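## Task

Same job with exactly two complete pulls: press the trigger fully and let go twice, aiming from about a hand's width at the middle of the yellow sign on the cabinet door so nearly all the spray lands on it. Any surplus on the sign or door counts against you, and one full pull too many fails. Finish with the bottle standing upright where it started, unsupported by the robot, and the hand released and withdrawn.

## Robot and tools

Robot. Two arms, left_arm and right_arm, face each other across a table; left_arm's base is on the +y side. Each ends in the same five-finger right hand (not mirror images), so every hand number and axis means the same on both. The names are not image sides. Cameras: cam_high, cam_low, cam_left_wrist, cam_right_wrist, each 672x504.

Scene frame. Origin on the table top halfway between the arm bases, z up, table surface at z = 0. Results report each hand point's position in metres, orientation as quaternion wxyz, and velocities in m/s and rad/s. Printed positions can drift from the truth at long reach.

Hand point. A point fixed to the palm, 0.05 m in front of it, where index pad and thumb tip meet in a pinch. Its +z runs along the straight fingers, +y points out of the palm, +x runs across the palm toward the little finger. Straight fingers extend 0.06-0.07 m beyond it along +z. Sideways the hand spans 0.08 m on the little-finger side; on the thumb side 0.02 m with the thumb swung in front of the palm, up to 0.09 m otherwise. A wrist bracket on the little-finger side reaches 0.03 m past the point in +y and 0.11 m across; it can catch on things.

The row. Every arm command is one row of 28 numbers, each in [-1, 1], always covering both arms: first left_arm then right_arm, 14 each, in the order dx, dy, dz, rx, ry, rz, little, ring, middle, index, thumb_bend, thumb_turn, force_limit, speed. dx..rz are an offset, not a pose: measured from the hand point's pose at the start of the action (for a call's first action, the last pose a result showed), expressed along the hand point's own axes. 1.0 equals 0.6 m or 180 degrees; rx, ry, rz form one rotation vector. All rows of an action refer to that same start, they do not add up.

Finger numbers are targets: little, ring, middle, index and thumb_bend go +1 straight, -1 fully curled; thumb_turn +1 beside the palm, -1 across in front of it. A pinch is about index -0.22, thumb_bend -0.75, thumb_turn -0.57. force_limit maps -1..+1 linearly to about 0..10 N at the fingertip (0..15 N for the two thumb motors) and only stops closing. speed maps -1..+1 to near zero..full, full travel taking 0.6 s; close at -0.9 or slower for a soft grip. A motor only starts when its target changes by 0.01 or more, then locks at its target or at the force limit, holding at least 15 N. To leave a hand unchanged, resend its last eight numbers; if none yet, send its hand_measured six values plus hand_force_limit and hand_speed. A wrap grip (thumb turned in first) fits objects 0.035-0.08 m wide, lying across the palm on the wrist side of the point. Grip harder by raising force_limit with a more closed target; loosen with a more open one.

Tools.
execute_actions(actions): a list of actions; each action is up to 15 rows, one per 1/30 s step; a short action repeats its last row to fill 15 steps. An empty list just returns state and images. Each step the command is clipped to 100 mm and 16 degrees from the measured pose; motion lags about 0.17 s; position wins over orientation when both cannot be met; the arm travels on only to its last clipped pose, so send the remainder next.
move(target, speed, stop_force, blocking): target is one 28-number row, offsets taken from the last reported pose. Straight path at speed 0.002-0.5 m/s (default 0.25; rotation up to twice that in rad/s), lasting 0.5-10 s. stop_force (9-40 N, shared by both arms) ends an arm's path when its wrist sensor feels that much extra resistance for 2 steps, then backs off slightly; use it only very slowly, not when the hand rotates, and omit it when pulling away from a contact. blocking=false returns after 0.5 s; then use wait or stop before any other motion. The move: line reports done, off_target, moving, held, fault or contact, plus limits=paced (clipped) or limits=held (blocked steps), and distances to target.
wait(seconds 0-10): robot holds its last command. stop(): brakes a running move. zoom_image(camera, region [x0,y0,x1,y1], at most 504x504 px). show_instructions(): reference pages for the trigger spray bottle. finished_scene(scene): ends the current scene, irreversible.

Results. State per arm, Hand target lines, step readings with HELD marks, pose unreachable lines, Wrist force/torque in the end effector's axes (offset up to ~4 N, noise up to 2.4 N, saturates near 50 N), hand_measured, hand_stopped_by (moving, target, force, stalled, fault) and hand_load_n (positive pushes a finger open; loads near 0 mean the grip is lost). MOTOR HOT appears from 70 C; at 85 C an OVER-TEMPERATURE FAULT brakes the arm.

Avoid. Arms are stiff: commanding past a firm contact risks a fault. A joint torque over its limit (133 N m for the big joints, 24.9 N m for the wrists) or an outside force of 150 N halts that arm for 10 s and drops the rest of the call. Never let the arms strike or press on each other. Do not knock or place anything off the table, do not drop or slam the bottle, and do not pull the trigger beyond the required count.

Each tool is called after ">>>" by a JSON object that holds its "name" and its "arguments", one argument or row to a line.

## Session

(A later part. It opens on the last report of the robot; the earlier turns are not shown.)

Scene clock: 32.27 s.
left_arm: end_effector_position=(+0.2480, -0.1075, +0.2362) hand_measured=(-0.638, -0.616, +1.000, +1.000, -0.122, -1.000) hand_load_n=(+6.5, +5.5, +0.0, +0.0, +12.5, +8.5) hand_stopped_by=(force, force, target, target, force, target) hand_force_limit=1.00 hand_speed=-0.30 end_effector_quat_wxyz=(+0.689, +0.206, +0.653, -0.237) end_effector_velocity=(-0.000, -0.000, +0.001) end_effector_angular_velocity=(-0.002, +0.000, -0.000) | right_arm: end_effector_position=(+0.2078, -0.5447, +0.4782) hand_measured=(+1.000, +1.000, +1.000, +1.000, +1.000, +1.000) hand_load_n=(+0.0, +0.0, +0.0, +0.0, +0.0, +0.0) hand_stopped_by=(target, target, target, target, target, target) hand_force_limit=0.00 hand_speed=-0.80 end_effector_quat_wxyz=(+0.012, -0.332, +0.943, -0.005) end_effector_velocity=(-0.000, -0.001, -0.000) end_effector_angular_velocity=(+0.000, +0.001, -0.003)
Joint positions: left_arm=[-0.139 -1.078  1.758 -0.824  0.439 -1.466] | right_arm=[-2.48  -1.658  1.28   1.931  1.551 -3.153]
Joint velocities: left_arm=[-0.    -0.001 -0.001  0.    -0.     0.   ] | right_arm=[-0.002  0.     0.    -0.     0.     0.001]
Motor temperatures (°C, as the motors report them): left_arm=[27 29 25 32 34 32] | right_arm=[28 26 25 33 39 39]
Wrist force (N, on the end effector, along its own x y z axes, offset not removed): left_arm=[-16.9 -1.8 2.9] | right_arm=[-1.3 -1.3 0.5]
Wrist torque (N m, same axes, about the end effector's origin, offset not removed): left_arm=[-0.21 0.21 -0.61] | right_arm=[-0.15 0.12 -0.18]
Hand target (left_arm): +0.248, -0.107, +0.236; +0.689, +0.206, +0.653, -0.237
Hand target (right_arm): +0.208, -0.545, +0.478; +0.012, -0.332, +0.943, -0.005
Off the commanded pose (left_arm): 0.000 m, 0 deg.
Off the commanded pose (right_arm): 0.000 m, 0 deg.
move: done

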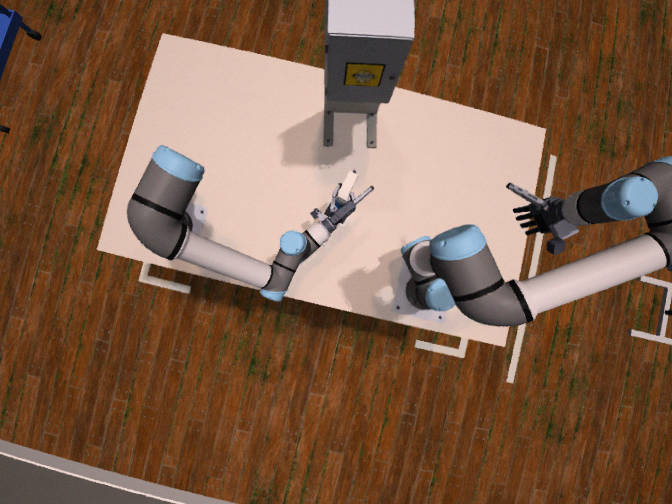

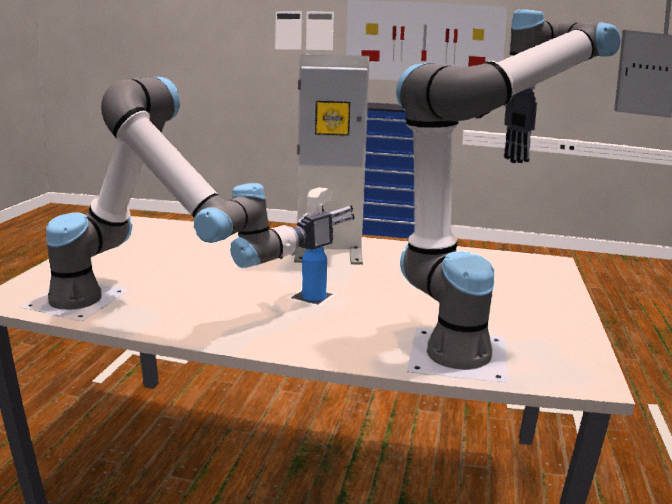

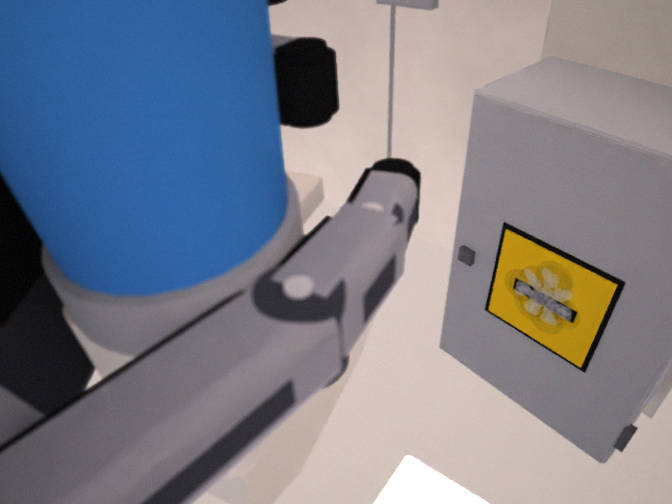

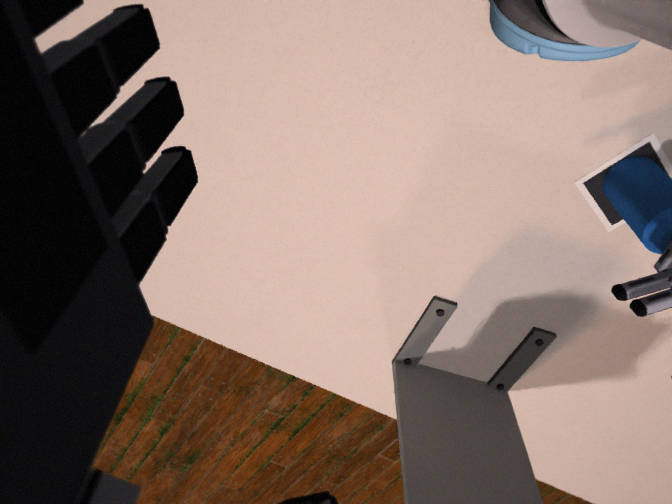

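>>> {"name": "move", "arguments": {
  "target": [0,0,0,0,0,0,1,1,1,1,1,-1,1,-0.4,0,0,0,0,0,0,1,1,1,1,1,1,0,-0.8]
}}

>>> {"name": "move", "arguments": {
  "target": [0,-0.04,-0.04,0,0.02,0,1,1,1,1,1,-1,1,-0.4,0,0,0,0,0,0,1,1,1,1,1,1,0,-0.8],
  "speed": 0.05
}}

>>> {"name": "move", "arguments": {
  "target": [0,0.02,-0.3,0.13,0,0,1,1,1,1,1,-1,1,-0.4,0,0,0,0,0,0,1,1,1,1,1,1,0,-0.8],
  "speed": 0.12
}}

Scene clock: 34.43 s.
left_arm: end_effector_position=(+0.2480, -0.1075, +0.2362) hand_measured=(+1.000, +1.000, +1.000, +1.000, +1.000, -1.000) hand_load_n=(+0.0, +0.0, +0.0, +0.0, +0.0, +0.0) hand_stopped_by=(target, target, target, target, target, target) hand_force_limit=1.00 hand_speed=-0.40 end_effector_quat_wxyz=(+0.689, +0.206, +0.653, -0.237) end_effector_velocity=(+0.000, +0.000, -0.000) end_effector_angular_velocity=(+0.001, -0.000, +0.000) | right_arm: end_effector_position=(+0.2078, -0.5447, +0.4782) hand_measured=(+1.000, +1.000, +1.000, +1.000, +1.000, +1.000) hand_load_n=(+0.0, +0.0, +0.0, +0.0, +0.0, +0.0) hand_stopped_by=(target, target, target, target, target, target) hand_force_limit=0.00 hand_speed=-0.80 end_effector_quat_wxyz=(+0.012, -0.332, +0.943, -0.005) end_effector_velocity=(-0.000, -0.000, -0.000) end_effector_angular_velocity=(+0.001, +0.002, +0.001)
Joint positions: left_arm=[-0.139 -1.078  1.758 -0.824  0.439 -1.466] | right_arm=[-2.48  -1.658  1.28   1.931  1.551 -3.153]
Joint velocities: left_arm=[ 0.001 -0.     0.001  0.001  0.    -0.   ] | right_arm=[-0.     0.001  0.001 -0.     0.001 -0.001]
Motor temperatures (°C, as the motors report them): left_arm=[27 29 25 32 34 32] | right_arm=[28 26 25 33 39 39]
Wrist force (N, on the end effector, along its own x y z axes, offset not removed): left_arm=[0.8 1.3 0.6] | right_arm=[1.6 -3.1 2.3]
Wrist torque (N m, same axes, about the end effector's origin, offset not removed): left_arm=[0.16 -0.28 -0.08] | right_arm=[-0.52 -0.62 -0.25]
Hand target (left_arm): +0.248, -0.107, +0.236; +0.689, +0.206, +0.653, -0.237
Hand target (right_arm): +0.208, -0.545, +0.478; +0.012, -0.332, +0.943, -0.005
Off the commanded pose (left_arm): 0.000 m, 0 deg.
Off the commanded pose (right_arm): 0.000 m, 0 deg.
move: done

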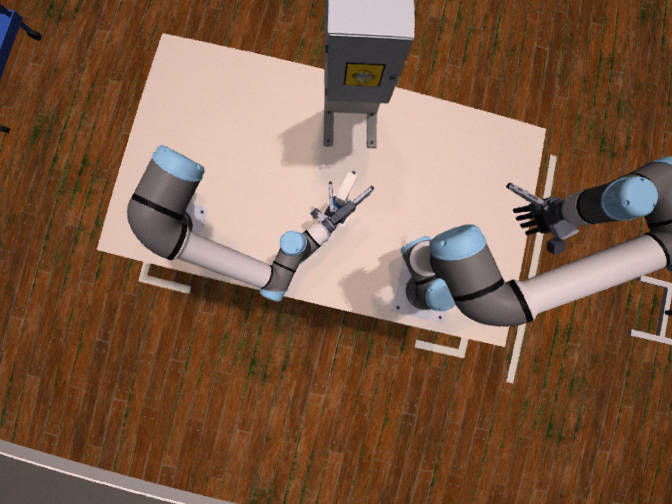

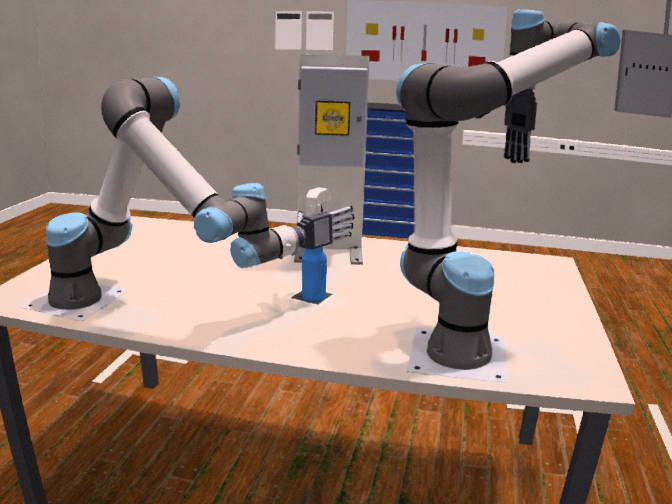

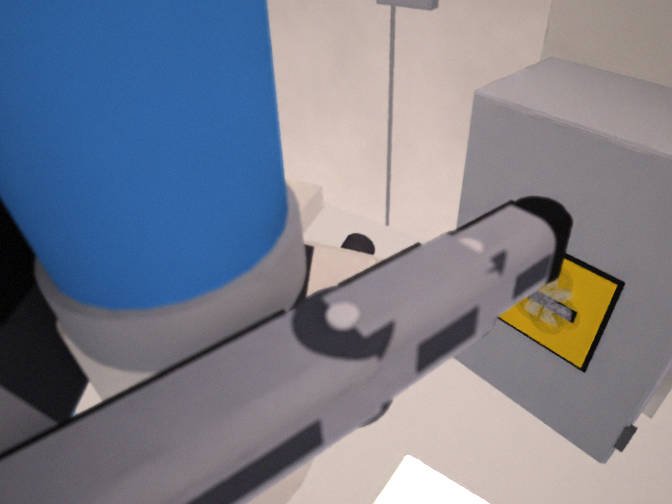

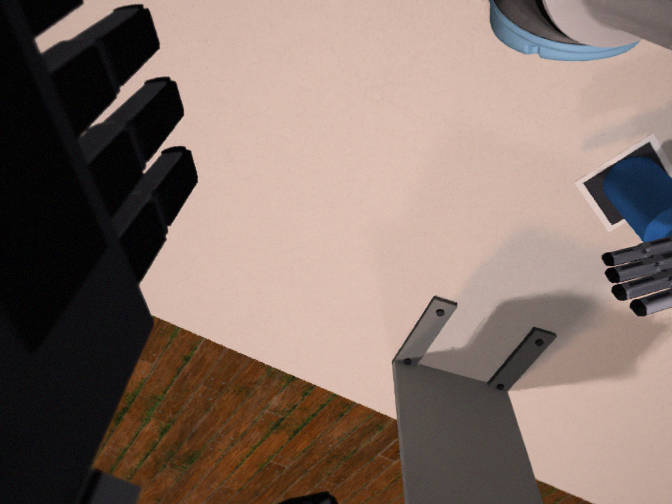

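Scene clock: 35.47 s.
left_arm: end_effector_position=(+0.2145, -0.1125, +0.2353) hand_measured=(+1.000, +1.000, +1.000, +1.000, +1.000, -1.000) hand_load_n=(+0.0, +0.0, +0.0, +0.0, +0.0, +0.0) hand_stopped_by=(target, target, target, target, target, target) hand_force_limit=1.00 hand_speed=-0.40 end_effector_quat_wxyz=(+0.668, +0.213, +0.675, -0.231) end_effector_velocity=(-0.002, +0.000, -0.001) end_effector_angular_velocity=(+0.005, +0.005, -0.000) | right_arm: end_effector_position=(+0.2078, -0.5447, +0.4782) hand_measured=(+1.000, +1.000, +1.000, +1.000, +1.000, +1.000) hand_load_n=(+0.0, +0.0, +0.0, +0.0, +0.0, +0.0) hand_stopped_by=(target, target, target, target, target, target) hand_force_limit=0.00 hand_speed=-0.80 end_effector_quat_wxyz=(+0.012, -0.332, +0.943, -0.005) end_effector_velocity=(-0.000, -0.000, +0.000) end_effector_angular_velocity=(-0.001, +0.000, +0.000)
Joint positions: left_arm=[-0.203 -1.067  1.69  -0.62   0.372 -1.6  ] | right_arm=[-2.48  -1.658  1.28   1.931  1.551 -3.153]
Joint velocities: left_arm=[-0.003  0.002 -0.006  0.022 -0.003 -0.016] | right_arm=[-0. -0. -0.  0.  0. -0.]
Motor temperatures (°C, as the motors report them): left_arm=[27 29 25 32 34 32] | right_arm=[28 26 25 33 39 39]
Wrist force (N, on the end effector, along its own x y z axes, offset not removed): left_arm=[-1.7 0.3 0.7] | right_arm=[3.1 -5.2 1.6]
Wrist torque (N m, same axes, about the end effector's origin, offset not removed): left_arm=[0.00 0.14 -0.31] | right_arm=[-1.00 -0.69 -0.18]
Hand target (left_arm): +0.214, -0.113, +0.235; +0.668, +0.213, +0.675, -0.231
Hand target (right_arm): +0.208, -0.545, +0.478; +0.012, -0.332, +0.943, -0.005
Off the commanded pose (left_arm): 0.000 m, 0 deg.
Off the commanded pose (right_arm): 0.000 m, 0 deg.
move: done

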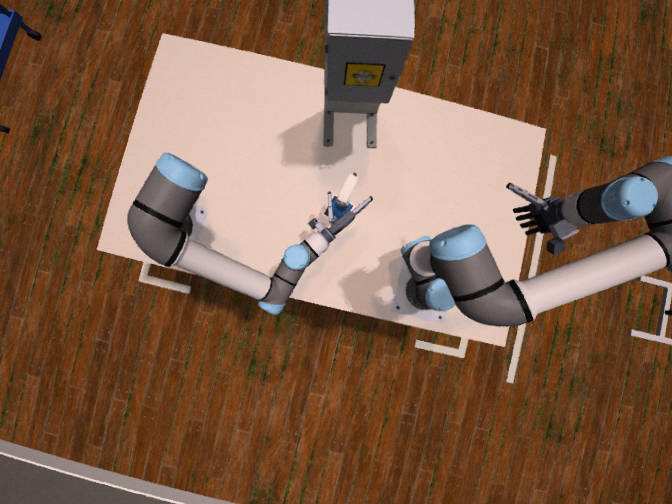

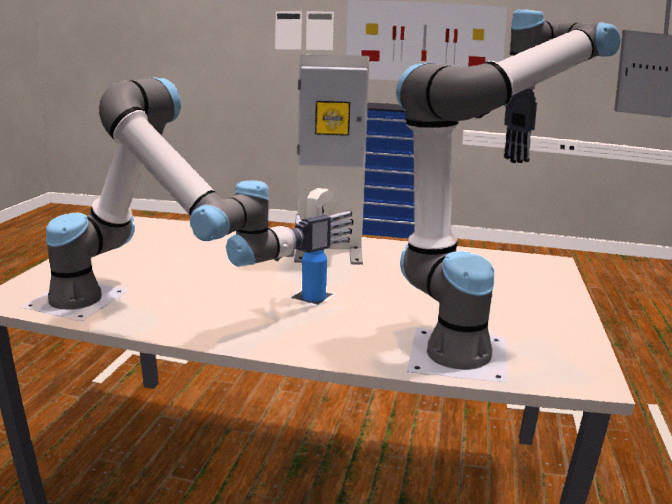

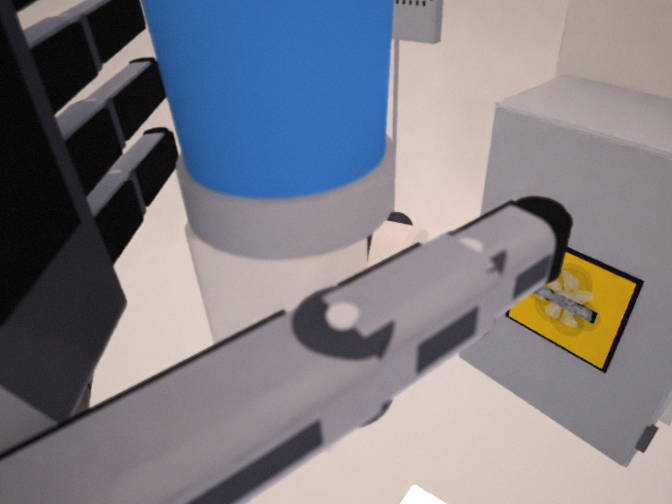

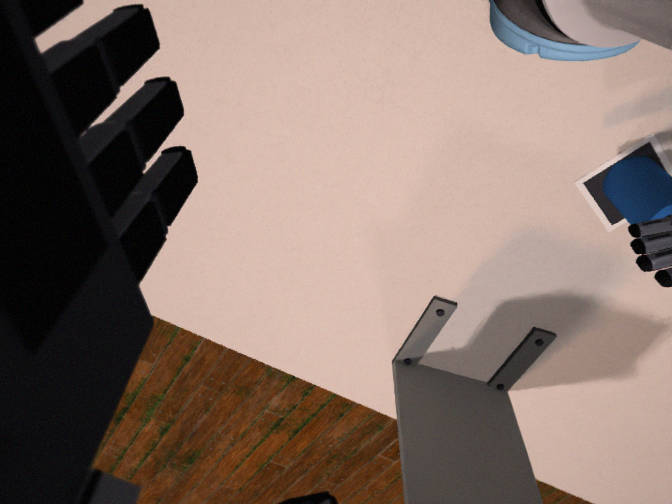

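Scene clock: 37.63 s.
left_arm: end_effector_position=(+0.0770, +0.0043, +0.2355) hand_measured=(+1.000, +1.000, +1.000, +1.000, +1.000, -1.000) hand_load_n=(+0.0, +0.0, +0.0, +0.0, +0.0, +0.0) hand_stopped_by=(target, target, target, target, target, target) hand_force_limit=1.00 hand_speed=-0.40 end_effector_quat_wxyz=(+0.611, +0.344, +0.614, -0.362) end_effector_velocity=(-0.001, +0.001, +0.000) end_effector_angular_velocity=(-0.001, -0.000, -0.003) | right_arm: end_effector_position=(+0.2078, -0.5447, +0.4782) hand_measured=(+1.000, +1.000, +1.000, +1.000, +1.000, +1.000) hand_load_n=(+0.0, +0.0, +0.0, +0.0, +0.0, +0.0) hand_stopped_by=(target, target, target, target, target, target) hand_force_limit=0.00 hand_speed=-0.80 end_effector_quat_wxyz=(+0.012, -0.332, +0.943, -0.005) end_effector_velocity=(+0.000, -0.000, +0.000) end_effector_angular_velocity=(+0.000, -0.001, -0.000)
Joint positions: left_arm=[-0.582 -1.461  2.261 -0.822  0.402 -1.575] | right_arm=[-2.48  -1.658  1.28   1.931  1.551 -3.153]
Joint velocities: left_arm=[-0.005 -0.003  0.004 -0.002 -0.003  0.002] | right_arm=[-0.001 -0.    -0.    -0.    -0.001 -0.   ]
Motor temperatures (°C, as the motors report them): left_arm=[27 29 25 32 34 32] | right_arm=[28 26 25 33 39 39]
Wrist force (N, on the end effector, along its own x y z axes, offset not removed): left_arm=[-1.6 1.5 1.6] | right_arm=[2.6 0.3 0.0]
Wrist torque (N m, same axes, about the end effector's origin, offset not removed): left_arm=[-0.02 0.10 -0.27] | right_arm=[-0.06 -0.42 0.10]
Hand target (left_arm): +0.077, +0.004, +0.236; +0.611, +0.344, +0.614, -0.363
Hand target (right_arm): +0.208, -0.545, +0.478; +0.012, -0.332, +0.943, -0.005
Off the commanded pose (left_arm): 0.000 m, 0 deg.
Off the commanded pose (right_arm): 0.000 m, 0 deg.
move: done

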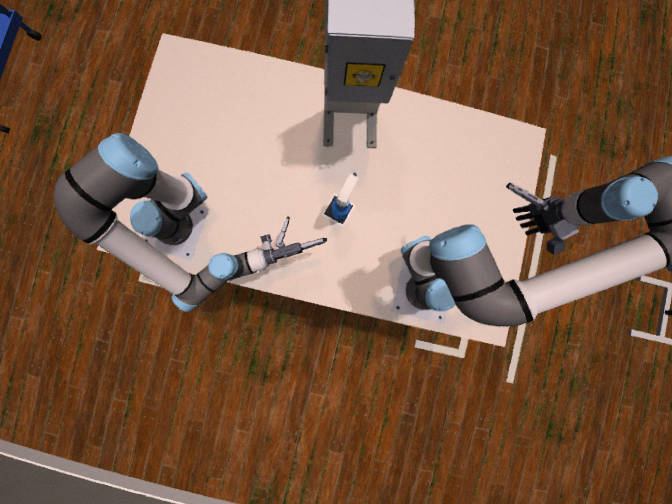

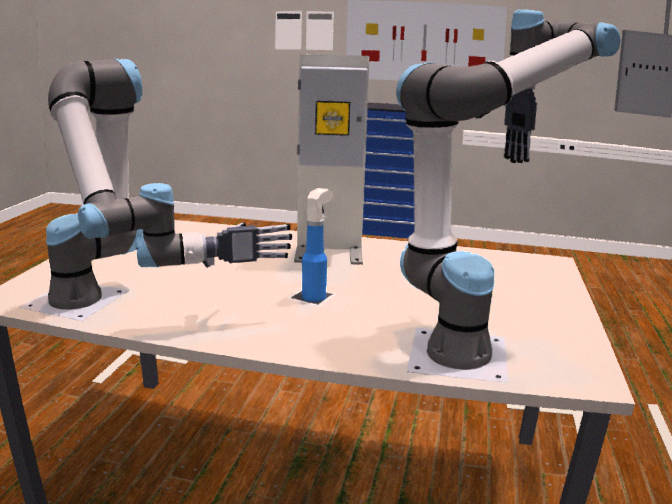

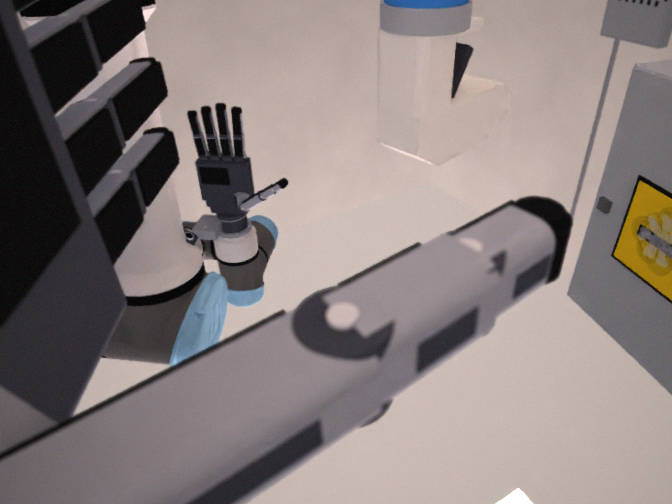

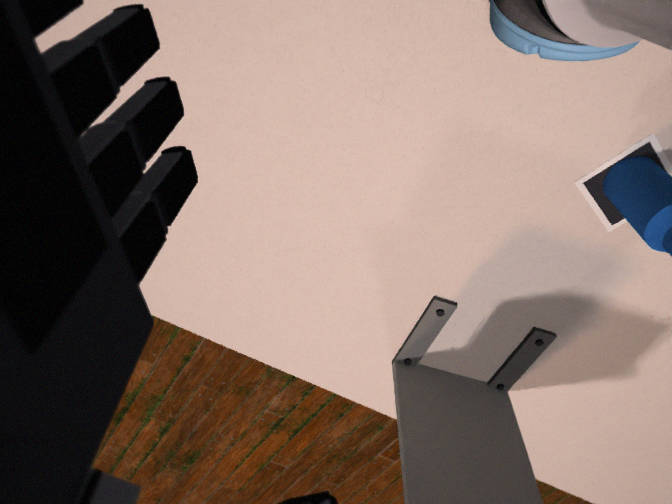

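>>> {"name": "finished_scene", "arguments": {
  "scene": 2
}}

The scene is finished: the task was done.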